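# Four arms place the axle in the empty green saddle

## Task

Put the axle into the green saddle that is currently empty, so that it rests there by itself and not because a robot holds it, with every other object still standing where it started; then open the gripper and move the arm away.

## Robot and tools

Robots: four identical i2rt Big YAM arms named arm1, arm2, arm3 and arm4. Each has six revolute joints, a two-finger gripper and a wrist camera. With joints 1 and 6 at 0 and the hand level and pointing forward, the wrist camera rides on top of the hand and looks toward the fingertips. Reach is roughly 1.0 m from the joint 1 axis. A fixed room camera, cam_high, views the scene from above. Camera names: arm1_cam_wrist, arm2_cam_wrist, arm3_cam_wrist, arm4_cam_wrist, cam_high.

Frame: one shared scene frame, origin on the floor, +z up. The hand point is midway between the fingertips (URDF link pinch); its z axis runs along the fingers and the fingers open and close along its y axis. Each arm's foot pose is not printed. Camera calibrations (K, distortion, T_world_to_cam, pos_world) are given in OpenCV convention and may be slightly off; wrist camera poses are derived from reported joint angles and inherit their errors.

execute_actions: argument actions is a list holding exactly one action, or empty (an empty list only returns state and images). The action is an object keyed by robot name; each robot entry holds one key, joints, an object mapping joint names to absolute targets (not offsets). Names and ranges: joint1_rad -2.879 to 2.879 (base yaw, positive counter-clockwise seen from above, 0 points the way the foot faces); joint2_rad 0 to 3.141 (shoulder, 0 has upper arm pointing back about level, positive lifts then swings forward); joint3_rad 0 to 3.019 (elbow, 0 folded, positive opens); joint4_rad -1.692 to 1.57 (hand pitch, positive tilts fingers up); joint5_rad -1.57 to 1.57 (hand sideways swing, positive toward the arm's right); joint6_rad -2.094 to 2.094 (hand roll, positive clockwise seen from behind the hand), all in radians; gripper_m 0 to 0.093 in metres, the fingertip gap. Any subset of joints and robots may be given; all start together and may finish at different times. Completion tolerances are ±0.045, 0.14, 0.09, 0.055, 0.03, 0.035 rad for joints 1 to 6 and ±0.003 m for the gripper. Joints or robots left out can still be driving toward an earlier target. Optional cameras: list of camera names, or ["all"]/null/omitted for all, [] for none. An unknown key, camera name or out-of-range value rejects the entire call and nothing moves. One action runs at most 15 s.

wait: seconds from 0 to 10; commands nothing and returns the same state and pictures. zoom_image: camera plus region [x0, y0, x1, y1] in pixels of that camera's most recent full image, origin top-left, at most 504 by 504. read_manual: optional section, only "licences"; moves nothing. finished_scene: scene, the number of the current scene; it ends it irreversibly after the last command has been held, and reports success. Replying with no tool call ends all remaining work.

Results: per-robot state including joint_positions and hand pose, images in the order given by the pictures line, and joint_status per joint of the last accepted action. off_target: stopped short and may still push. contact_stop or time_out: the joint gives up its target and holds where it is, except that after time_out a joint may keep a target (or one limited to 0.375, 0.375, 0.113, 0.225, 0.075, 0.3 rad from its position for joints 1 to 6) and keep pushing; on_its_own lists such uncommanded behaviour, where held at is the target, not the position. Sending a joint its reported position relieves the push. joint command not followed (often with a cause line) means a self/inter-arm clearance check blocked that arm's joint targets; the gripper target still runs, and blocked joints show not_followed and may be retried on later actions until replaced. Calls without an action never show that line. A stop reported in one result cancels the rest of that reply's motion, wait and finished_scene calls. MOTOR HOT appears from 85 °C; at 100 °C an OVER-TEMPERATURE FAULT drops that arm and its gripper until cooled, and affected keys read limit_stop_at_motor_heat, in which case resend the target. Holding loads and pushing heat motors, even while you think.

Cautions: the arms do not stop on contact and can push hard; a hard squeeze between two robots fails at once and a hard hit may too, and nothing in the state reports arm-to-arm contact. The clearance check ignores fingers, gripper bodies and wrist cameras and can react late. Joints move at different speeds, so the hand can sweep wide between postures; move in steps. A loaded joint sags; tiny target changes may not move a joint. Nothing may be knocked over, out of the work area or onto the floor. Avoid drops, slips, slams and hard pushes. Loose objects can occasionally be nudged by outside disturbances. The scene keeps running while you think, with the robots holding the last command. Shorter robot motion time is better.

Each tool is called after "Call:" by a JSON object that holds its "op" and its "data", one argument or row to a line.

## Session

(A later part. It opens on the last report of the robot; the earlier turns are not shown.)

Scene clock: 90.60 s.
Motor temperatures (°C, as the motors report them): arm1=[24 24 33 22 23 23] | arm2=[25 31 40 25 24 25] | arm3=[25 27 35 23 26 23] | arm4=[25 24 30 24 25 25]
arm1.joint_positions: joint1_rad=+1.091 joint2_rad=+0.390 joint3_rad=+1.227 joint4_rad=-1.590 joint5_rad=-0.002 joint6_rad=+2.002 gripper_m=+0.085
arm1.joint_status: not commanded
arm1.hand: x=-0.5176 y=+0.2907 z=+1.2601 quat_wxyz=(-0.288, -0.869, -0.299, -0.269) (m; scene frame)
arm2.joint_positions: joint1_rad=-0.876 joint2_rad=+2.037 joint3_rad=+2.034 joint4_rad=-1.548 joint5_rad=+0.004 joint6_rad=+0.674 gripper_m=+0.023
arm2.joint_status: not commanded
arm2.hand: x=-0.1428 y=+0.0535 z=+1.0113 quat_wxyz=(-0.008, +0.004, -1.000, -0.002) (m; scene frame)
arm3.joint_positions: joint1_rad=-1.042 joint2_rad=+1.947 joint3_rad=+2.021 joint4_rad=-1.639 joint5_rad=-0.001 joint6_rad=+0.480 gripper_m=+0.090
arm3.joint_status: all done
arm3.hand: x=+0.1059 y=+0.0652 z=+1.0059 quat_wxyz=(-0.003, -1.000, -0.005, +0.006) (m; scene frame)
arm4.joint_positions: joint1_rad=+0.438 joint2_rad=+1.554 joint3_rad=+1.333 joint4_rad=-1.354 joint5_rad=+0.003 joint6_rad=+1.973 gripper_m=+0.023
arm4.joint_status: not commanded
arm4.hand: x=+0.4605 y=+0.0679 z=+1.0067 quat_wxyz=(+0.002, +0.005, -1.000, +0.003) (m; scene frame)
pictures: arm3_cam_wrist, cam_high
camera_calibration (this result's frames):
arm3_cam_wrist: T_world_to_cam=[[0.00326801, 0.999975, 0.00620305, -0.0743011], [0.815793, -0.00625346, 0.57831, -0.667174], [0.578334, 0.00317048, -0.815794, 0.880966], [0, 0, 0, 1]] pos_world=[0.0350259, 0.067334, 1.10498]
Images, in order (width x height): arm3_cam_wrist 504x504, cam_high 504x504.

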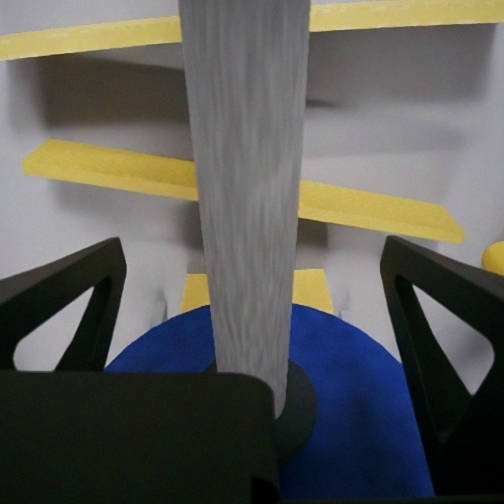

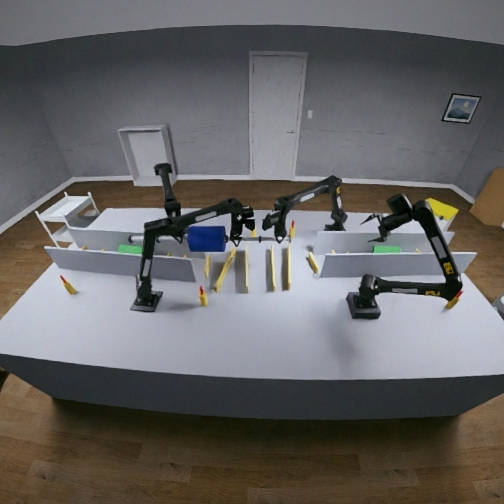

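Call:
{"op": "execute_actions", "data": {
  "actions": [
    {"arm3":{"joints":{"gripper_m":0}}}
  ],
  "cameras": []
}}

Call:
{"op": "execute_actions", "data": {
  "actions": [
    {"arm4":{"joints":{"joint2_rad":1.515,"joint3_rad":1.395}},"arm3":{"joints":{"joint2_rad":1.885,"joint3_rad":2.10}},"arm2":{"joints":{"joint2_rad":2.022,"joint3_rad":2.06}}}
  ],
  "cameras": []
}}

Call:
{"op": "execute_actions", "data": {
  "actions": [
    {"arm2":{"joints":{"gripper_m":0.09}}}
  ],
  "cameras": []
}}

Call:
{"op": "execute_actions", "data": {
  "actions": [
    {"arm2":{"joints":{"joint2_rad":1.8}}}
  ],
  "cameras": []
}}

Call:
{"op": "execute_actions", "data": {
  "actions": [
    {"arm2":{"joints":{"joint2_rad":1.4}},"arm3":{"joints":{"joint1_rad":-0.947,"joint2_rad":1.61,"joint3_rad":1.645,"joint4_rad":-1.508,"joint6_rad":0.615}},"arm4":{"joints":{"joint1_rad":0.192,"joint2_rad":1.41,"joint3_rad":1.255,"joint4_rad":-1.335,"joint6_rad":1.77}}}
  ],
  "cameras": []
}}

Call:
{"op": "execute_actions", "data": {
  "actions": [
    {"arm2":{"joints":{"joint2_rad":1.0,"joint3_rad":1.7}},"arm3":{"joints":{"joint1_rad":-0.79,"joint2_rad":1.372,"joint3_rad":1.362,"joint4_rad":-1.472,"joint6_rad":0.805}},"arm4":{"joints":{"joint1_rad":-0.10,"joint2_rad":1.37,"joint3_rad":1.213,"joint6_rad":1.506}}}
  ],
  "cameras": ["arm4_cam_wrist","cam_high"]
}}

Scene clock: 93.47 s.
Motor temperatures (°C, as the motors report them): arm1=[24 24 33 22 23 23] | arm2=[25 31 40 25 24 25] | arm3=[25 27 35 23 26 23] | arm4=[25 24 30 24 25 25]
arm1.joint_positions: joint1_rad=+1.091 joint2_rad=+0.390 joint3_rad=+1.227 joint4_rad=-1.590 joint5_rad=-0.002 joint6_rad=+2.002 gripper_m=+0.085
arm1.joint_status: not commanded
arm1.hand: x=-0.5176 y=+0.2907 z=+1.2601 quat_wxyz=(-0.288, -0.869, -0.299, -0.269) (m; scene frame)
arm2.joint_positions: joint1_rad=-0.876 joint2_rad=+2.037 joint3_rad=+2.034 joint4_rad=-1.548 joint5_rad=+0.003 joint6_rad=+0.674 gripper_m=+0.023
arm2.joint_status: not commanded
arm2.hand: x=-0.1429 y=+0.0537 z=+1.0113 quat_wxyz=(-0.008, +0.004, -1.000, -0.003) (m; scene frame)
arm3.joint_positions: joint1_rad=-1.042 joint2_rad=+1.947 joint3_rad=+2.021 joint4_rad=-1.639 joint5_rad=-0.002 joint6_rad=+0.475 gripper_m=+0.023
arm3.joint_status: gripper_m off_target (ended at +0.023, target +0.000)
arm3.hand: x=+0.1060 y=+0.0651 z=+1.0059 quat_wxyz=(-0.003, -1.000, -0.008, +0.005) (m; scene frame)
arm4.joint_positions: joint1_rad=+0.438 joint2_rad=+1.554 joint3_rad=+1.333 joint4_rad=-1.353 joint5_rad=+0.004 joint6_rad=+1.973 gripper_m=+0.023
arm4.joint_status: not commanded
arm4.hand: x=+0.4604 y=+0.0681 z=+1.0067 quat_wxyz=(+0.002, +0.005, -1.000, +0.002) (m; scene frame)
pictures: none
No camera images: the call's "cameras" was empty. Leave "cameras" out to get every camera's image.

Scene clock: 94.03 s.
Motor temperatures (°C, as the motors report them): arm1=[24 24 33 22 23 23] | arm2=[25 31 40 25 24 25] | arm3=[25 27 35 23 26 23] | arm4=[25 24 30 24 25 25]
arm1.joint_positions: joint1_rad=+1.091 joint2_rad=+0.390 joint3_rad=+1.227 joint4_rad=-1.590 joint5_rad=-0.002 joint6_rad=+2.002 gripper_m=+0.085
arm1.joint_status: not commanded
arm1.hand: x=-0.5176 y=+0.2907 z=+1.2601 quat_wxyz=(-0.288, -0.869, -0.299, -0.269) (m; scene frame)
arm2.joint_positions: joint1_rad=-0.876 joint2_rad=+2.037 joint3_rad=+2.034 joint4_rad=-1.548 joint5_rad=+0.003 joint6_rad=+0.674 gripper_m=+0.023
arm2.joint_status: all done
arm2.hand: x=-0.1429 y=+0.0537 z=+1.0113 quat_wxyz=(-0.008, +0.004, -1.000, -0.003) (m; scene frame)
arm3.joint_positions: joint1_rad=-1.042 joint2_rad=+1.946 joint3_rad=+2.023 joint4_rad=-1.639 joint5_rad=-0.002 joint6_rad=+0.474 gripper_m=+0.023
arm3.joint_status: all done
arm3.hand: x=+0.1059 y=+0.0650 z=+1.0070 quat_wxyz=(-0.004, -1.000, -0.008, +0.006) (m; scene frame)
arm4.joint_positions: joint1_rad=+0.438 joint2_rad=+1.554 joint3_rad=+1.333 joint4_rad=-1.353 joint5_rad=+0.004 joint6_rad=+1.973 gripper_m=+0.023
arm4.joint_status: all done
arm4.hand: x=+0.4604 y=+0.0681 z=+1.0067 quat_wxyz=(+0.002, +0.005, -1.000, +0.002) (m; scene frame)
pictures: none
No camera images: the call's "cameras" was empty. Leave "cameras" out to get every camera's image.

Scene clock: 94.73 s.
Motor temperatures (°C, as the motors report them): arm1=[24 24 33 22 23 23] | arm2=[25 31 40 25 24 25] | arm3=[25 27 36 23 26 23] | arm4=[25 24 30 24 25 25]
arm1.joint_positions: joint1_rad=+1.091 joint2_rad=+0.390 joint3_rad=+1.227 joint4_rad=-1.590 joint5_rad=-0.002 joint6_rad=+2.002 gripper_m=+0.085
arm1.joint_status: not commanded
arm1.hand: x=-0.5176 y=+0.2907 z=+1.2601 quat_wxyz=(-0.288, -0.869, -0.299, -0.269) (m; scene frame)
arm2.joint_positions: joint1_rad=-0.876 joint2_rad=+2.036 joint3_rad=+2.034 joint4_rad=-1.548 joint5_rad=+0.003 joint6_rad=+0.674 gripper_m=+0.090
arm2.joint_status: all done
arm2.hand: x=-0.1430 y=+0.0537 z=+1.0118 quat_wxyz=(-0.008, +0.004, -1.000, -0.003) (m; scene frame)
arm3.joint_positions: joint1_rad=-1.042 joint2_rad=+1.946 joint3_rad=+2.023 joint4_rad=-1.639 joint5_rad=-0.002 joint6_rad=+0.474 gripper_m=+0.023
arm3.joint_status: not commanded
arm3.hand: x=+0.1059 y=+0.0650 z=+1.0070 quat_wxyz=(-0.004, -1.000, -0.008, +0.006) (m; scene frame)
arm4.joint_positions: joint1_rad=+0.438 joint2_rad=+1.554 joint3_rad=+1.333 joint4_rad=-1.353 joint5_rad=+0.004 joint6_rad=+1.973 gripper_m=+0.023
arm4.joint_status: not commanded
arm4.hand: x=+0.4604 y=+0.0681 z=+1.0067 quat_wxyz=(+0.002, +0.005, -1.000, +0.002) (m; scene frame)
pictures: none
No camera images: the call's "cameras" was empty. Leave "cameras" out to get every camera's image.

Scene clock: 96.10 s.
Motor temperatures (°C, as the motors report them): arm1=[24 24 33 22 23 23] | arm2=[25 31 39 25 24 25] | arm3=[25 28 36 23 26 23] | arm4=[25 24 30 24 25 25]
arm1.joint_positions: joint1_rad=+1.091 joint2_rad=+0.390 joint3_rad=+1.227 joint4_rad=-1.590 joint5_rad=-0.002 joint6_rad=+2.002 gripper_m=+0.085
arm1.joint_status: not commanded
arm1.hand: x=-0.5176 y=+0.2907 z=+1.2601 quat_wxyz=(-0.288, -0.869, -0.299, -0.269) (m; scene frame)
arm2.joint_positions: joint1_rad=-0.876 joint2_rad=+1.799 joint3_rad=+2.034 joint4_rad=-1.548 joint5_rad=+0.003 joint6_rad=+0.674 gripper_m=+0.090
arm2.joint_status: all done
arm2.hand: x=-0.1673 y=+0.0344 z=+1.1554 quat_wxyz=(-0.100, +0.004, -0.992, -0.077) (m; scene frame)
arm3.joint_positions: joint1_rad=-1.042 joint2_rad=+1.946 joint3_rad=+2.023 joint4_rad=-1.639 joint5_rad=-0.002 joint6_rad=+0.474 gripper_m=+0.023
arm3.joint_status: not commanded
arm3.hand: x=+0.1059 y=+0.0650 z=+1.0070 quat_wxyz=(-0.004, -1.000, -0.008, +0.006) (m; scene frame)
arm4.joint_positions: joint1_rad=+0.438 joint2_rad=+1.554 joint3_rad=+1.333 joint4_rad=-1.353 joint5_rad=+0.004 joint6_rad=+1.973 gripper_m=+0.023
arm4.joint_status: not commanded
arm4.hand: x=+0.4604 y=+0.0681 z=+1.0067 quat_wxyz=(+0.002, +0.005, -1.000, +0.002) (m; scene frame)
pictures: none
No camera images: the call's "cameras" was empty. Leave "cameras" out to get every camera's image.

Scene clock: 97.80 s.
Motor temperatures (°C, as the motors report them): arm1=[24 24 33 22 23 23] | arm2=[25 31 39 25 24 25] | arm3=[25 28 36 23 26 23] | arm4=[25 24 30 24 25 25]
arm1.joint_positions: joint1_rad=+1.091 joint2_rad=+0.390 joint3_rad=+1.227 joint4_rad=-1.590 joint5_rad=-0.002 joint6_rad=+2.002 gripper_m=+0.085
arm1.joint_status: not commanded
arm1.hand: x=-0.5176 y=+0.2907 z=+1.2601 quat_wxyz=(-0.288, -0.869, -0.299, -0.269) (m; scene frame)
arm2.joint_positions: joint1_rad=-0.876 joint2_rad=+1.411 joint3_rad=+2.055 joint4_rad=-1.548 joint5_rad=+0.003 joint6_rad=+0.674 gripper_m=+0.090
arm2.joint_status: all done
arm2.hand: x=-0.2614 y=-0.0415 z=+1.3723 quat_wxyz=(-0.255, +0.004, -0.945, -0.202) (m; scene frame)
arm3.joint_positions: joint1_rad=-0.942 joint2_rad=+1.654 joint3_rad=+1.623 joint4_rad=-1.529 joint5_rad=+0.003 joint6_rad=+0.609 gripper_m=+0.023
arm3.joint_status: all done
arm3.hand: x=+0.2208 y=+0.0705 z=+1.0098 quat_wxyz=(-0.003, -1.000, +0.010, +0.008) (m; scene frame)
arm4.joint_positions: joint1_rad=+0.187 joint2_rad=+1.445 joint3_rad=+1.222 joint4_rad=-1.340 joint5_rad=+0.003 joint6_rad=+1.760 gripper_m=+0.023
arm4.joint_status: all done
arm4.hand: x=+0.5759 y=+0.0613 z=+1.0095 quat_wxyz=(+0.003, -0.014, -1.000, -0.003) (m; scene frame)
pictures: none
No camera images: the call's "cameras" was empty. Leave "cameras" out to get every camera's image.

Scene clock: 99.27 s.
Motor temperatures (°C, as the motors report them): arm1=[24 24 33 22 23 23] | arm2=[25 30 39 25 24 25] | arm3=[25 28 36 23 26 23] | arm4=[25 24 30 24 25 25]
arm1.joint_positions: joint1_rad=+1.091 joint2_rad=+0.390 joint3_rad=+1.227 joint4_rad=-1.590 joint5_rad=-0.002 joint6_rad=+2.002 gripper_m=+0.085
arm1.joint_status: not commanded
arm1.hand: x=-0.5176 y=+0.2907 z=+1.2601 quat_wxyz=(-0.288, -0.869, -0.299, -0.269) (m; scene frame)
arm2.joint_positions: joint1_rad=-0.876 joint2_rad=+1.004 joint3_rad=+1.705 joint4_rad=-1.548 joint5_rad=+0.003 joint6_rad=+0.674 gripper_m=+0.090
arm2.joint_status: all done
arm2.hand: x=-0.3820 y=-0.1396 z=+1.3698 quat_wxyz=(-0.276, +0.004, -0.936, -0.219) (m; scene frame)
arm3.joint_positions: joint1_rad=-0.781 joint2_rad=+1.403 joint3_rad=+1.340 joint4_rad=-1.473 joint5_rad=+0.000 joint6_rad=+0.803 gripper_m=+0.023
arm3.joint_status: all done
arm3.hand: x=+0.3374 y=+0.0674 z=+1.0097 quat_wxyz=(-0.013, -0.999, +0.026, +0.015) (m; scene frame)
arm4.joint_positions: joint1_rad=-0.104 joint2_rad=+1.420 joint3_rad=+1.175 joint4_rad=-1.340 joint5_rad=-0.006 joint6_rad=+1.500 gripper_m=+0.023
arm4.joint_status: all done
arm4.hand: x=+0.6928 y=+0.0462 z=+1.0009 quat_wxyz=(+0.008, -0.030, -0.999, +0.008) (m; scene frame)
pictures: arm4_cam_wrist, cam_high
camera_calibration (this result's frames):
arm4_cam_wrist: T_world_to_cam=[[-0.0678222, -0.9975, 0.0198531, 0.0781226], [-0.804261, 0.0664371, 0.590551, -0.0296011], [-0.590394, 0.0240853, -0.806756, 1.3382], [0, 0, 0, 1]] pos_world=[0.771556, 0.0476629, 1.09553]
Images, in order (width x height): arm4_cam_wrist 504x504, cam_high 504x504.

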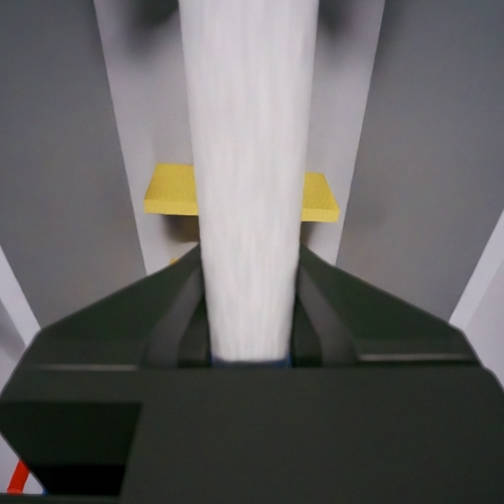

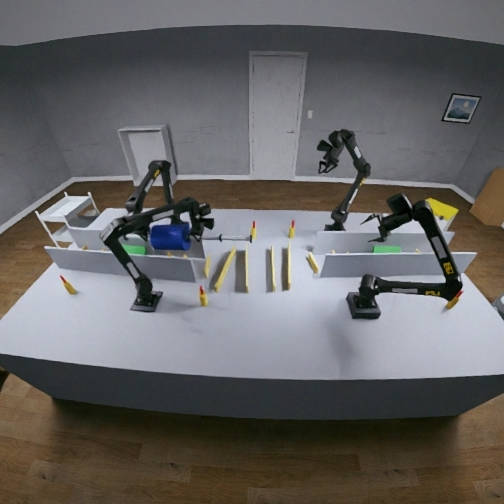

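Call:
{"op": "execute_actions", "data": {
  "actions": [
    {"arm3":{"joints":{"joint1_rad":-0.535,"joint2_rad":1.197,"joint3_rad":1.18,"joint4_rad":-1.505,"joint6_rad":1.065}},"arm4":{"joints":{"joint1_rad":-0.39,"joint2_rad":1.445,"joint3_rad":1.325,"joint4_rad":-1.345,"joint6_rad":1.22}}}
  ],
  "cameras": []
}}

Call:
{"op": "execute_actions", "data": {
  "actions": [
    {"arm3":{"joints":{"joint1_rad":-0.172,"joint2_rad":1.09,"joint3_rad":1.103,"joint4_rad":-1.52,"joint6_rad":1.425}},"arm4":{"joints":{"joint1_rad":-0.625,"joint2_rad":1.575,"joint3_rad":1.495,"joint4_rad":-1.38,"joint6_rad":0.985}}}
  ],
  "cameras": ["arm4_cam_wrist"]
}}

Call:
{"op": "execute_actions", "data": {
  "actions": [
    {"arm3":{"joints":{"joint1_rad":0.2,"joint2_rad":1.125,"joint3_rad":1.155,"joint4_rad":-1.50,"joint6_rad":1.80}},"arm4":{"joints":{"joint1_rad":-0.797,"joint2_rad":1.75,"joint3_rad":1.735,"joint4_rad":-1.44,"joint6_rad":0.81}}}
  ],
  "cameras": ["arm3_cam_wrist","arm4_cam_wrist"]
}}

Scene clock: 101.37 s.
Motor temperatures (°C, as the motors report them): arm1=[24 24 33 22 23 23] | arm2=[25 30 38 25 24 25] | arm3=[25 28 35 23 26 23] | arm4=[25 24 30 24 25 25]
arm1.joint_positions: joint1_rad=+1.091 joint2_rad=+0.390 joint3_rad=+1.227 joint4_rad=-1.590 joint5_rad=-0.002 joint6_rad=+2.002 gripper_m=+0.085
arm1.joint_status: not commanded
arm1.hand: x=-0.5176 y=+0.2907 z=+1.2601 quat_wxyz=(-0.288, -0.869, -0.299, -0.269) (m; scene frame)
arm2.joint_positions: joint1_rad=-0.876 joint2_rad=+1.004 joint3_rad=+1.705 joint4_rad=-1.548 joint5_rad=+0.003 joint6_rad=+0.674 gripper_m=+0.090
arm2.joint_status: not commanded
arm2.hand: x=-0.3820 y=-0.1396 z=+1.3698 quat_wxyz=(-0.276, +0.004, -0.936, -0.219) (m; scene frame)
arm3.joint_positions: joint1_rad=-0.524 joint2_rad=+1.222 joint3_rad=+1.160 joint4_rad=-1.495 joint5_rad=+0.002 joint6_rad=+1.073 gripper_m=+0.023
arm3.joint_status: all done
arm3.hand: x=+0.4588 y=+0.0627 z=+1.0043 quat_wxyz=(-0.006, -0.999, +0.033, +0.008) (m; scene frame)
arm4.joint_positions: joint1_rad=-0.394 joint2_rad=+1.481 joint3_rad=+1.236 joint4_rad=-1.340 joint5_rad=+0.000 joint6_rad=+1.223 gripper_m=+0.023
arm4.joint_status: all done
arm4.hand: x=+0.8144 y=+0.0361 z=+0.9987 quat_wxyz=(+0.007, -0.036, -0.999, +0.008) (m; scene frame)
pictures: none
No camera images: the call's "cameras" was empty. Leave "cameras" out to get every camera's image.

Scene clock: 103.50 s.
Motor temperatures (°C, as the motors report them): arm1=[24 24 33 22 23 23] | arm2=[25 30 37 25 24 25] | arm3=[25 27 35 23 26 23] | arm4=[25 24 30 24 25 25]
arm1.joint_positions: joint1_rad=+1.091 joint2_rad=+0.390 joint3_rad=+1.227 joint4_rad=-1.590 joint5_rad=-0.002 joint6_rad=+2.002 gripper_m=+0.085
arm1.joint_status: not commanded
arm1.hand: x=-0.5176 y=+0.2907 z=+1.2601 quat_wxyz=(-0.288, -0.869, -0.299, -0.269) (m; scene frame)
arm2.joint_positions: joint1_rad=-0.876 joint2_rad=+1.004 joint3_rad=+1.705 joint4_rad=-1.548 joint5_rad=+0.003 joint6_rad=+0.674 gripper_m=+0.090
arm2.joint_status: not commanded
arm2.hand: x=-0.3820 y=-0.1396 z=+1.3698 quat_wxyz=(-0.276, +0.004, -0.936, -0.219) (m; scene frame)
arm3.joint_positions: joint1_rad=-0.171 joint2_rad=+1.115 joint3_rad=+1.081 joint4_rad=-1.514 joint5_rad=+0.005 joint6_rad=+1.423 gripper_m=+0.023
arm3.joint_status: all done
arm3.hand: x=+0.5769 y=+0.0541 z=+1.0048 quat_wxyz=(-0.012, -0.999, +0.031, +0.008) (m; scene frame)
arm4.joint_positions: joint1_rad=-0.629 joint2_rad=+1.619 joint3_rad=+1.403 joint4_rad=-1.370 joint5_rad=+0.004 joint6_rad=+0.988 gripper_m=+0.023
arm4.joint_status: joint3_rad time_out (moved +0.167 of +0.259); the others done
arm4.on_its_own: joint3_rad reads +1.403 and still pushes toward +1.495 since a time_out
arm4.hand: x=+0.9332 y=+0.0284 z=+1.0002 quat_wxyz=(+0.007, -0.036, -0.999, +0.008) (m; scene frame)
pictures: arm4_cam_wrist
camera_calibration (this result's frames):
arm4_cam_wrist: T_world_to_cam=[[-0.0799427, -0.996587, 0.0205804, 0.0872078], [-0.805035, 0.0767248, 0.588245, 0.168117], [-0.587817, 0.030458, -0.808421, 1.47912], [0, 0, 0, 1]] pos_world=[1.01176, 0.0289603, 1.09506]
Images, in order (width x height): arm4_cam_wrist 504x504.

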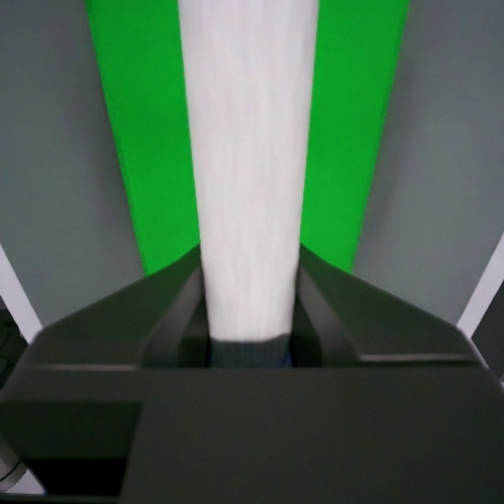

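not run: a stop came earlier in this reply.

Call:
{"op": "execute_actions", "data": {
  "actions": [
    {"arm3":{"joints":{"joint1_rad":0.292,"joint2_rad":1.15,"joint3_rad":1.16,"joint4_rad":-1.478,"joint6_rad":1.885}},"arm4":{"joints":{"joint1_rad":-0.842,"joint2_rad":1.79,"joint3_rad":1.80,"joint4_rad":-1.437,"joint6_rad":0.77}}}
  ],
  "cameras": ["arm3_cam_wrist","arm4_cam_wrist"]
}}

Scene clock: 106.80 s.
Motor temperatures (°C, as the motors report them): arm1=[24 24 33 22 23 23] | arm2=[25 30 37 25 24 25] | arm3=[25 27 36 23 26 23] | arm4=[25 24 31 24 25 25]
arm1.joint_positions: joint1_rad=+1.091 joint2_rad=+0.390 joint3_rad=+1.227 joint4_rad=-1.590 joint5_rad=-0.002 joint6_rad=+2.002 gripper_m=+0.085
arm1.joint_status: not commanded
arm1.hand: x=-0.5176 y=+0.2907 z=+1.2601 quat_wxyz=(-0.288, -0.869, -0.299, -0.269) (m; scene frame)
arm2.joint_positions: joint1_rad=-0.876 joint2_rad=+1.004 joint3_rad=+1.705 joint4_rad=-1.548 joint5_rad=+0.003 joint6_rad=+0.674 gripper_m=+0.090
arm2.joint_status: not commanded
arm2.hand: x=-0.3820 y=-0.1396 z=+1.3698 quat_wxyz=(-0.276, +0.004, -0.936, -0.219) (m; scene frame)
arm3.joint_positions: joint1_rad=+0.286 joint2_rad=+1.169 joint3_rad=+1.081 joint4_rad=-1.482 joint5_rad=-0.005 joint6_rad=+1.882 gripper_m=+0.023
arm3.joint_status: all done
arm3.hand: x=+0.7191 y=+0.0432 z=+0.9884 quat_wxyz=(+0.000, -0.999, +0.032, +0.000) (m; scene frame)
arm4.joint_positions: joint1_rad=-0.841 joint2_rad=+1.850 joint3_rad=+1.703 joint4_rad=-1.427 joint5_rad=+0.012 joint6_rad=+0.775 gripper_m=+0.023
arm4.joint_status: joint3_rad time_out (moved +0.300 of +0.397); the others done
arm4.on_its_own: joint3_rad reads +1.703 and still pushes toward +1.800 since a time_out
arm4.hand: x=+1.0767 y=+0.0164 z=+0.9953 quat_wxyz=(+0.001, -0.036, -0.999, +0.007) (m; scene frame)
pictures: arm3_cam_wrist, arm4_cam_wrist
camera_calibration (this result's frames):
arm3_cam_wrist: T_world_to_cam=[[0.0771076, 0.996967, 0.0105674, -0.111448], [0.806848, -0.0686228, 0.58676, -1.15663], [0.585705, -0.0367173, -0.809692, 0.502455], [0, 0, 0, 1]] pos_world=[0.647524, 0.0501883, 1.08667]
arm4_cam_wrist: T_world_to_cam=[[-0.0793432, -0.996708, 0.0166475, 0.0901333], [-0.81209, 0.0743137, 0.578781, 0.304489], [-0.578113, 0.0324031, -0.815313, 1.55626], [0, 0, 0, 1]] pos_world=[1.15412, 0.0167814, 1.09111]
Images, in order (width x height): arm3_cam_wrist 504x504, arm4_cam_wrist 504x504.

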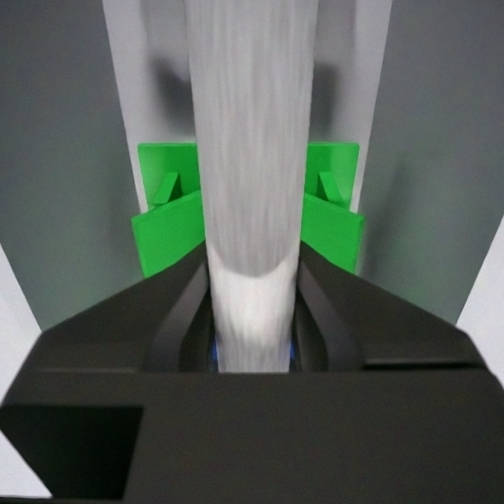

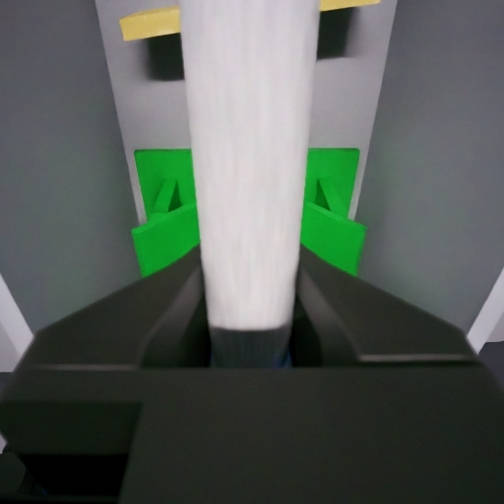

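Call:
{"op": "execute_actions", "data": {
  "actions": [
    {"arm3":{"joints":{"joint1_rad":0.26,"joint2_rad":1.2,"joint3_rad":0.92,"joint4_rad":-1.237,"joint6_rad":1.865}},"arm4":{"joints":{"joint1_rad":-0.825,"joint2_rad":1.86,"joint3_rad":1.58,"joint4_rad":-1.205,"joint6_rad":0.785}}}
  ],
  "cameras": ["arm3_cam_wrist","arm4_cam_wrist"]
}}

Scene clock: 109.23 s.
Motor temperatures (°C, as the motors report them): arm1=[24 24 33 22 23 23] | arm2=[25 29 36 25 24 25] | arm3=[25 27 36 23 26 23] | arm4=[25 24 31 24 25 25]
arm1.joint_positions: joint1_rad=+1.091 joint2_rad=+0.390 joint3_rad=+1.227 joint4_rad=-1.590 joint5_rad=-0.002 joint6_rad=+2.002 gripper_m=+0.085
arm1.joint_status: not commanded
arm1.hand: x=-0.5176 y=+0.2907 z=+1.2601 quat_wxyz=(-0.288, -0.869, -0.299, -0.269) (m; scene frame)
arm2.joint_positions: joint1_rad=-0.876 joint2_rad=+1.004 joint3_rad=+1.705 joint4_rad=-1.548 joint5_rad=+0.003 joint6_rad=+0.674 gripper_m=+0.090
arm2.joint_status: not commanded
arm2.hand: x=-0.3820 y=-0.1396 z=+1.3698 quat_wxyz=(-0.276, +0.004, -0.936, -0.219) (m; scene frame)
arm3.joint_positions: joint1_rad=+0.265 joint2_rad=+1.224 joint3_rad=+0.894 joint4_rad=-1.252 joint5_rad=+0.011 joint6_rad=+1.861 gripper_m=+0.023
arm3.joint_status: all done
arm3.hand: x=+0.7089 y=+0.0422 z=+0.9026 quat_wxyz=(+0.003, -0.999, +0.033, +0.010) (m; scene frame)
arm4.joint_positions: joint1_rad=-0.832 joint2_rad=+1.927 joint3_rad=+1.541 joint4_rad=-1.213 joint5_rad=+0.000 joint6_rad=+0.783 gripper_m=+0.023
arm4.joint_status: all done
arm4.hand: x=+1.0681 y=+0.0187 z=+0.8932 quat_wxyz=(+0.014, -0.035, -0.999, +0.011) (m; scene frame)
pictures: arm3_cam_wrist, arm4_cam_wrist
camera_calibration (this result's frames):
arm3_cam_wrist: T_world_to_cam=[[0.0784967, 0.996768, 0.017084, -0.115593], [0.817807, -0.0741846, 0.570692, -1.09115], [0.570114, -0.030826, -0.820987, 0.459929], [0, 0, 0, 1]] pos_world=[0.639211, 0.0484505, 1.00228]
arm4_cam_wrist: T_world_to_cam=[[-0.0781584, -0.996576, 0.0269827, 0.0829433], [-0.795881, 0.0786724, 0.60032, 0.319742], [-0.600387, 0.0254451, -0.799305, 1.47758], [0, 0, 0, 1]] pos_world=[1.14808, 0.0199072, 0.986851]
Images, in order (width x height): arm3_cam_wrist 504x504, arm4_cam_wrist 504x504.

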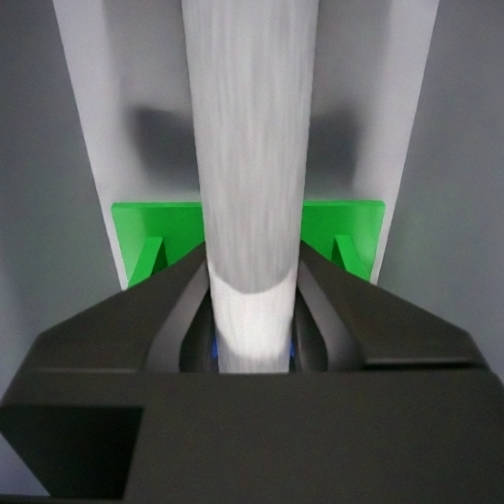

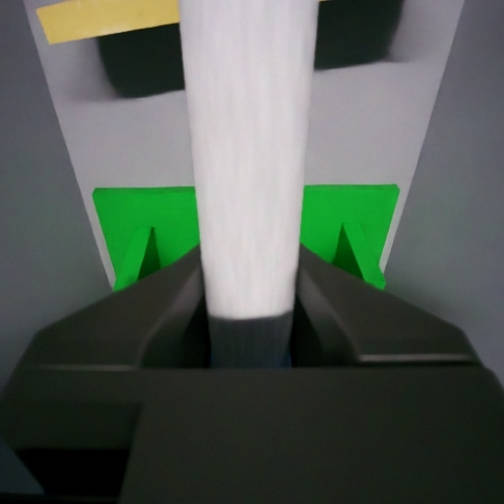

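Call:
{"op": "execute_actions", "data": {
  "actions": [
    {"arm3":{"joints":{"joint1_rad":0.28,"joint2_rad":1.24,"joint3_rad":0.855,"joint4_rad":-1.128}},"arm4":{"joints":{"joint2_rad":1.875,"joint3_rad":1.545,"joint4_rad":-1.135}}}
  ],
  "cameras": ["arm3_cam_wrist","arm4_cam_wrist"]
}}

Scene clock: 110.67 s.
Motor temperatures (°C, as the motors report them): arm1=[24 24 33 22 23 23] | arm2=[25 29 36 25 24 25] | arm3=[25 27 36 23 26 23] | arm4=[25 24 31 24 25 25]
arm1.joint_positions: joint1_rad=+1.091 joint2_rad=+0.390 joint3_rad=+1.227 joint4_rad=-1.590 joint5_rad=-0.002 joint6_rad=+2.002 gripper_m=+0.085
arm1.joint_status: not commanded
arm1.hand: x=-0.5176 y=+0.2907 z=+1.2601 quat_wxyz=(-0.288, -0.869, -0.299, -0.269) (m; scene frame)
arm2.joint_positions: joint1_rad=-0.876 joint2_rad=+1.004 joint3_rad=+1.705 joint4_rad=-1.548 joint5_rad=+0.003 joint6_rad=+0.674 gripper_m=+0.090
arm2.joint_status: not commanded
arm2.hand: x=-0.3820 y=-0.1396 z=+1.3698 quat_wxyz=(-0.276, +0.004, -0.936, -0.219) (m; scene frame)
arm3.joint_positions: joint1_rad=+0.271 joint2_rad=+1.252 joint3_rad=+0.838 joint4_rad=-1.156 joint5_rad=-0.004 joint6_rad=+1.862 gripper_m=+0.023
arm3.joint_status: all done
arm3.hand: x=+0.7139 y=+0.0414 z=+0.8742 quat_wxyz=(-0.001, -1.000, +0.029, +0.001) (m; scene frame)
arm4.joint_positions: joint1_rad=-0.832 joint2_rad=+1.928 joint3_rad=+1.513 joint4_rad=-1.142 joint5_rad=+0.015 joint6_rad=+0.779 gripper_m=+0.023
arm4.joint_status: all done
arm4.hand: x=+1.0747 y=+0.0211 z=+0.8829 quat_wxyz=(-0.006, -0.033, -0.999, +0.002) (m; scene frame)
pictures: arm3_cam_wrist, arm4_cam_wrist
camera_calibration (this result's frames):
arm3_cam_wrist: T_world_to_cam=[[0.0717941, 0.997368, 0.0101529, -0.1039], [0.807852, -0.0641162, 0.585888, -1.08568], [0.584996, -0.0338612, -0.810329, 0.413931], [0, 0, 0, 1]] pos_world=[0.642382, 0.0480323, 0.972563]
arm4_cam_wrist: T_world_to_cam=[[-0.0746284, -0.997188, 0.00684573, 0.100076], [-0.820884, 0.0653288, 0.567347, 0.387258], [-0.566198, 0.0367206, -0.823451, 1.45755], [0, 0, 0, 1]] pos_world=[1.15062, 0.0209737, 0.979822]
Images, in order (width x height): arm3_cam_wrist 504x504, arm4_cam_wrist 504x504.

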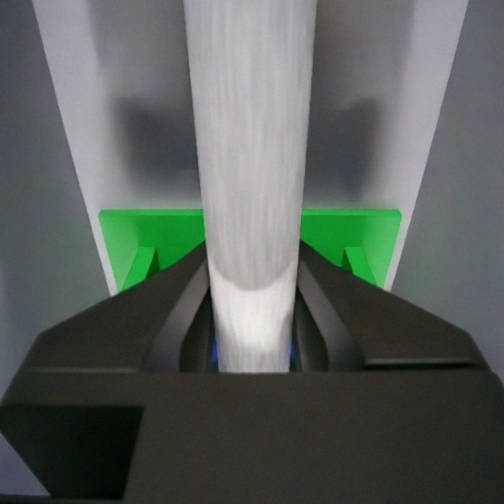

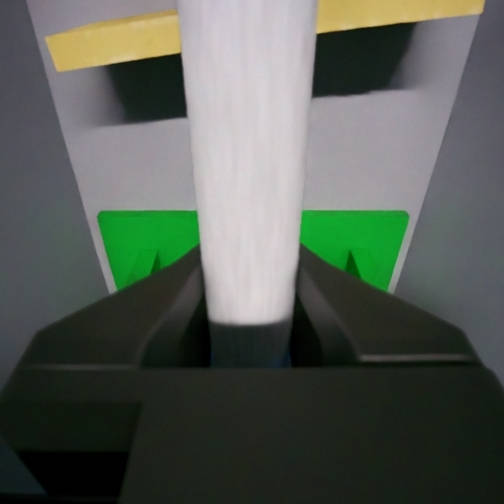

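Symmetric. Unload, then release.

Call:
{"op": "execute_actions", "data": {
  "actions": [
    {"arm3":{"joints":{"joint2_rad":1.26,"joint3_rad":0.832}},"arm4":{"joints":{"joint2_rad":1.925,"joint3_rad":1.512}}}
  ],
  "cameras": []
}}

Call:
{"op": "execute_actions", "data": {
  "actions": [
    {"arm3":{"joints":{"gripper_m":0.08}},"arm4":{"joints":{"gripper_m":0.08}}}
  ],
  "cameras": ["arm3_cam_wrist","arm4_cam_wrist"]
}}

Call:
{"op": "execute_actions", "data": {
  "actions": [
    {"arm3":{"joints":{"joint2_rad":1.15,"joint3_rad":1.2,"joint4_rad":-1.55}},"arm4":{"joints":{"joint2_rad":1.55}}}
  ],
  "cameras": ["arm3_cam_wrist","arm4_cam_wrist"]
}}

Call:
{"op": "execute_actions", "data": {
  "actions": [
    {"arm3":{"joints":{"joint2_rad":0.7,"joint3_rad":1.35}},"arm4":{"joints":{"joint2_rad":1.0}}}
  ],
  "cameras": ["cam_high"]
}}

Scene clock: 112.10 s.
Motor temperatures (°C, as the motors report them): arm1=[24 24 33 22 23 23] | arm2=[25 29 36 25 24 25] | arm3=[25 27 36 23 26 23] | arm4=[25 24 31 24 25 25]
arm1.joint_positions: joint1_rad=+1.091 joint2_rad=+0.390 joint3_rad=+1.227 joint4_rad=-1.590 joint5_rad=-0.002 joint6_rad=+2.002 gripper_m=+0.085
arm1.joint_status: not commanded
arm1.hand: x=-0.5176 y=+0.2907 z=+1.2601 quat_wxyz=(-0.288, -0.869, -0.299, -0.269) (m; scene frame)
arm2.joint_positions: joint1_rad=-0.876 joint2_rad=+1.004 joint3_rad=+1.705 joint4_rad=-1.548 joint5_rad=+0.003 joint6_rad=+0.674 gripper_m=+0.090
arm2.joint_status: not commanded
arm2.hand: x=-0.3820 y=-0.1396 z=+1.3698 quat_wxyz=(-0.276, +0.004, -0.936, -0.219) (m; scene frame)
arm3.joint_positions: joint1_rad=+0.271 joint2_rad=+1.256 joint3_rad=+0.830 joint4_rad=-1.143 joint5_rad=-0.002 joint6_rad=+1.870 gripper_m=+0.023
arm3.joint_status: all done
arm3.hand: x=+0.7136 y=+0.0412 z=+0.8703 quat_wxyz=(-0.002, -0.999, +0.034, +0.002) (m; scene frame)
arm4.joint_positions: joint1_rad=-0.838 joint2_rad=+1.932 joint3_rad=+1.501 joint4_rad=-1.139 joint5_rad=+0.018 joint6_rad=+0.784 gripper_m=+0.023
arm4.joint_status: all done
arm4.hand: x=+1.0735 y=+0.0153 z=+0.8762 quat_wxyz=(-0.002, -0.039, -0.999, +0.008) (m; scene frame)
pictures: none
No camera images: the call's "cameras" was empty. Leave "cameras" out to get every camera's image.

Scene clock: 112.77 s.
Motor temperatures (°C, as the motors report them): arm1=[24 24 33 22 23 23] | arm2=[25 29 36 25 24 25] | arm3=[25 27 36 23 26 23] | arm4=[25 24 31 24 25 25]
arm1.joint_positions: joint1_rad=+1.091 joint2_rad=+0.390 joint3_rad=+1.227 joint4_rad=-1.590 joint5_rad=-0.002 joint6_rad=+2.002 gripper_m=+0.085
arm1.joint_status: not commanded
arm1.hand: x=-0.5176 y=+0.2907 z=+1.2601 quat_wxyz=(-0.288, -0.869, -0.299, -0.269) (m; scene frame)
arm2.joint_positions: joint1_rad=-0.876 joint2_rad=+1.004 joint3_rad=+1.705 joint4_rad=-1.548 joint5_rad=+0.003 joint6_rad=+0.674 gripper_m=+0.090
arm2.joint_status: not commanded
arm2.hand: x=-0.3820 y=-0.1396 z=+1.3698 quat_wxyz=(-0.276, +0.004, -0.936, -0.219) (m; scene frame)
arm3.joint_positions: joint1_rad=+0.272 joint2_rad=+1.256 joint3_rad=+0.830 joint4_rad=-1.143 joint5_rad=-0.002 joint6_rad=+1.870 gripper_m=+0.080
arm3.joint_status: all done
arm3.hand: x=+0.7137 y=+0.0412 z=+0.8703 quat_wxyz=(-0.002, -0.999, +0.034, +0.002) (m; scene frame)
arm4.joint_positions: joint1_rad=-0.832 joint2_rad=+1.932 joint3_rad=+1.501 joint4_rad=-1.139 joint5_rad=+0.003 joint6_rad=+0.784 gripper_m=+0.080
arm4.joint_status: all done
arm4.hand: x=+1.0696 y=+0.0198 z=+0.8762 quat_wxyz=(+0.003, -0.036, -0.999, +0.002) (m; scene frame)
pictures: arm3_cam_wrist, arm4_cam_wrist
camera_calibration (this result's frames):
arm3_cam_wrist: T_world_to_cam=[[0.080169, 0.996748, 0.00810189, -0.107832], [0.808161, -0.0697544, 0.584817, -1.08231], [0.58348, -0.0403366, -0.811125, 0.41292], [0, 0, 0, 1]] pos_world=[0.642394, 0.048641, 0.968756]
arm4_cam_wrist: T_world_to_cam=[[-0.079384, -0.99681, 0.00825173, 0.102333], [-0.809836, 0.0693162, 0.582546, 0.361817], [-0.58126, 0.0395623, -0.812756, 1.45587], [0, 0, 0, 1]] pos_world=[1.14737, 0.0193292, 0.971644]
Images, in order (width x height): arm3_cam_wrist 504x504, arm4_cam_wrist 504x504.

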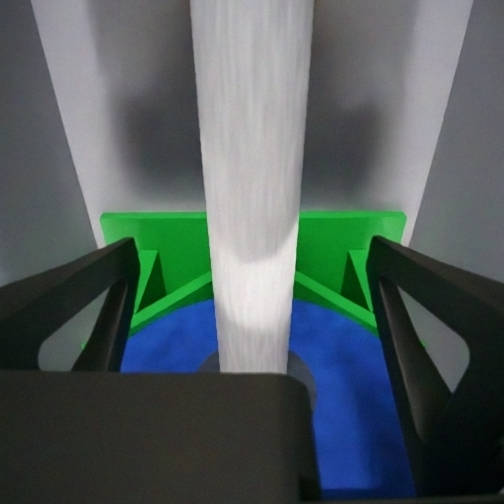

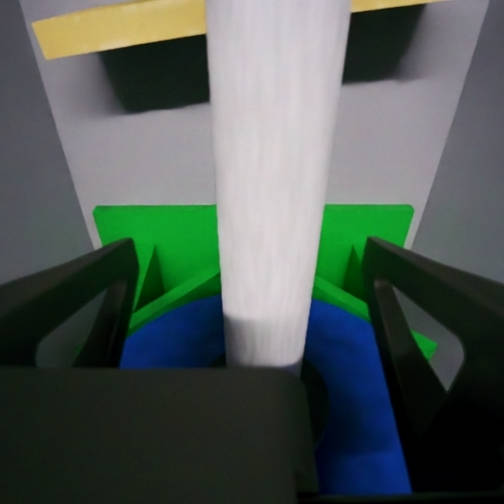

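Scene clock: 114.27 s.
Motor temperatures (°C, as the motors report them): arm1=[24 24 33 22 23 23] | arm2=[25 29 36 25 24 25] | arm3=[25 27 36 23 26 23] | arm4=[25 24 31 24 25 25]
arm1.joint_positions: joint1_rad=+1.091 joint2_rad=+0.390 joint3_rad=+1.227 joint4_rad=-1.590 joint5_rad=-0.002 joint6_rad=+2.002 gripper_m=+0.085
arm1.joint_status: not commanded
arm1.hand: x=-0.5176 y=+0.2907 z=+1.2601 quat_wxyz=(-0.288, -0.869, -0.299, -0.269) (m; scene frame)
arm2.joint_positions: joint1_rad=-0.876 joint2_rad=+1.004 joint3_rad=+1.705 joint4_rad=-1.548 joint5_rad=+0.003 joint6_rad=+0.674 gripper_m=+0.090
arm2.joint_status: not commanded
arm2.hand: x=-0.3820 y=-0.1396 z=+1.3698 quat_wxyz=(-0.276, +0.004, -0.936, -0.219) (m; scene frame)
arm3.joint_positions: joint1_rad=+0.272 joint2_rad=+1.150 joint3_rad=+1.155 joint4_rad=-1.536 joint5_rad=-0.002 joint6_rad=+1.870 gripper_m=+0.080
arm3.joint_status: all done
arm3.hand: x=+0.7154 y=+0.0382 z=+1.0227 quat_wxyz=(-0.020, -0.999, +0.033, -0.003) (m; scene frame)
arm4.joint_positions: joint1_rad=-0.832 joint2_rad=+1.552 joint3_rad=+1.495 joint4_rad=-1.139 joint5_rad=+0.003 joint6_rad=+0.784 gripper_m=+0.080
arm4.joint_status: all done
arm4.hand: x=+1.0620 y=+0.0122 z=+1.0813 quat_wxyz=(-0.134, -0.036, -0.983, -0.125) (m; scene frame)
pictures: arm3_cam_wrist, arm4_cam_wrist
camera_calibration (this result's frames):
arm3_cam_wrist: T_world_to_cam=[[0.0800242, 0.996404, -0.0278284, -0.0693034], [0.803044, -0.0479054, 0.593991, -1.17957], [0.590522, -0.0698811, -0.80399, 0.52423], [0, 0, 0, 1]] pos_world=[0.64322, 0.0491805, 1.1202]
arm4_cam_wrist: T_world_to_cam=[[-0.0455843, -0.966324, -0.253261, 0.338959], [-0.941429, -0.0432393, 0.334428, 0.646067], [-0.334117, 0.253672, -0.907754, 1.45609], [0, 0, 0, 1]] pos_world=[1.11018, -0.0138881, 1.19155]
Images, in order (width x height): arm3_cam_wrist 504x504, arm4_cam_wrist 504x504.

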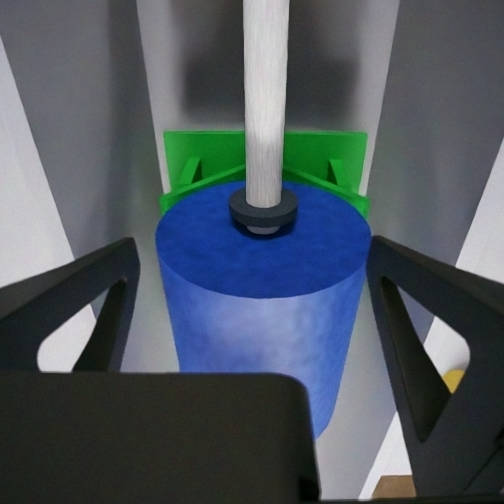

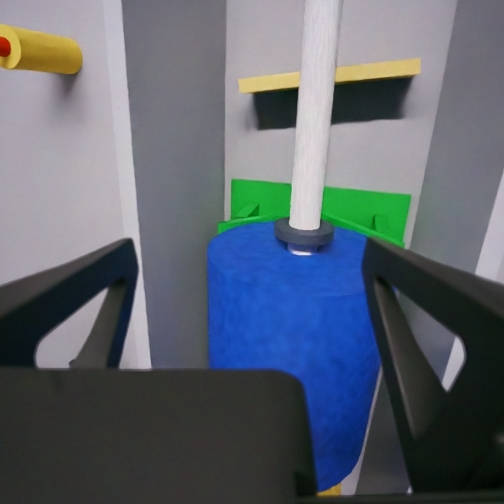

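Scene clock: 115.90 s.
Motor temperatures (°C, as the motors report them): arm1=[24 24 33 22 23 23] | arm2=[25 29 35 25 24 25] | arm3=[25 27 36 23 26 23] | arm4=[25 24 30 24 25 25]
arm1.joint_positions: joint1_rad=+1.091 joint2_rad=+0.390 joint3_rad=+1.227 joint4_rad=-1.590 joint5_rad=-0.002 joint6_rad=+2.002 gripper_m=+0.085
arm1.joint_status: not commanded
arm1.hand: x=-0.5176 y=+0.2907 z=+1.2601 quat_wxyz=(-0.288, -0.869, -0.299, -0.269) (m; scene frame)
arm2.joint_positions: joint1_rad=-0.876 joint2_rad=+1.004 joint3_rad=+1.705 joint4_rad=-1.548 joint5_rad=+0.003 joint6_rad=+0.674 gripper_m=+0.090
arm2.joint_status: not commanded
arm2.hand: x=-0.3820 y=-0.1396 z=+1.3698 quat_wxyz=(-0.276, +0.004, -0.936, -0.219) (m; scene frame)
arm3.joint_positions: joint1_rad=+0.272 joint2_rad=+0.699 joint3_rad=+1.324 joint4_rad=-1.540 joint5_rad=-0.002 joint6_rad=+1.870 gripper_m=+0.080
arm3.joint_status: all done
arm3.hand: x=+0.6969 y=+0.1217 z=+1.2172 quat_wxyz=(-0.311, -0.946, +0.030, -0.083) (m; scene frame)
arm4.joint_positions: joint1_rad=-0.832 joint2_rad=+1.010 joint3_rad=+1.495 joint4_rad=-1.139 joint5_rad=+0.003 joint6_rad=+0.784 gripper_m=+0.080
arm4.joint_status: all done
arm4.hand: x=+0.9560 y=-0.0805 z=+1.3381 quat_wxyz=(-0.321, -0.033, -0.898, -0.299) (m; scene frame)
pictures: cam_high
Images, in order (width x height): cam_high 504x504.

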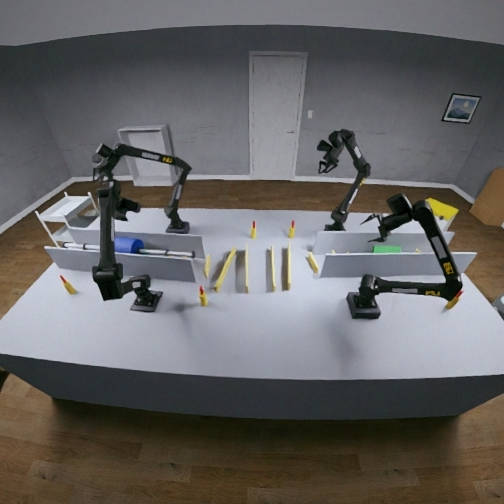

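Call:
{"op": "finished_scene", "data": {
  "scene": 2
}}

The scene is finished: the task was done.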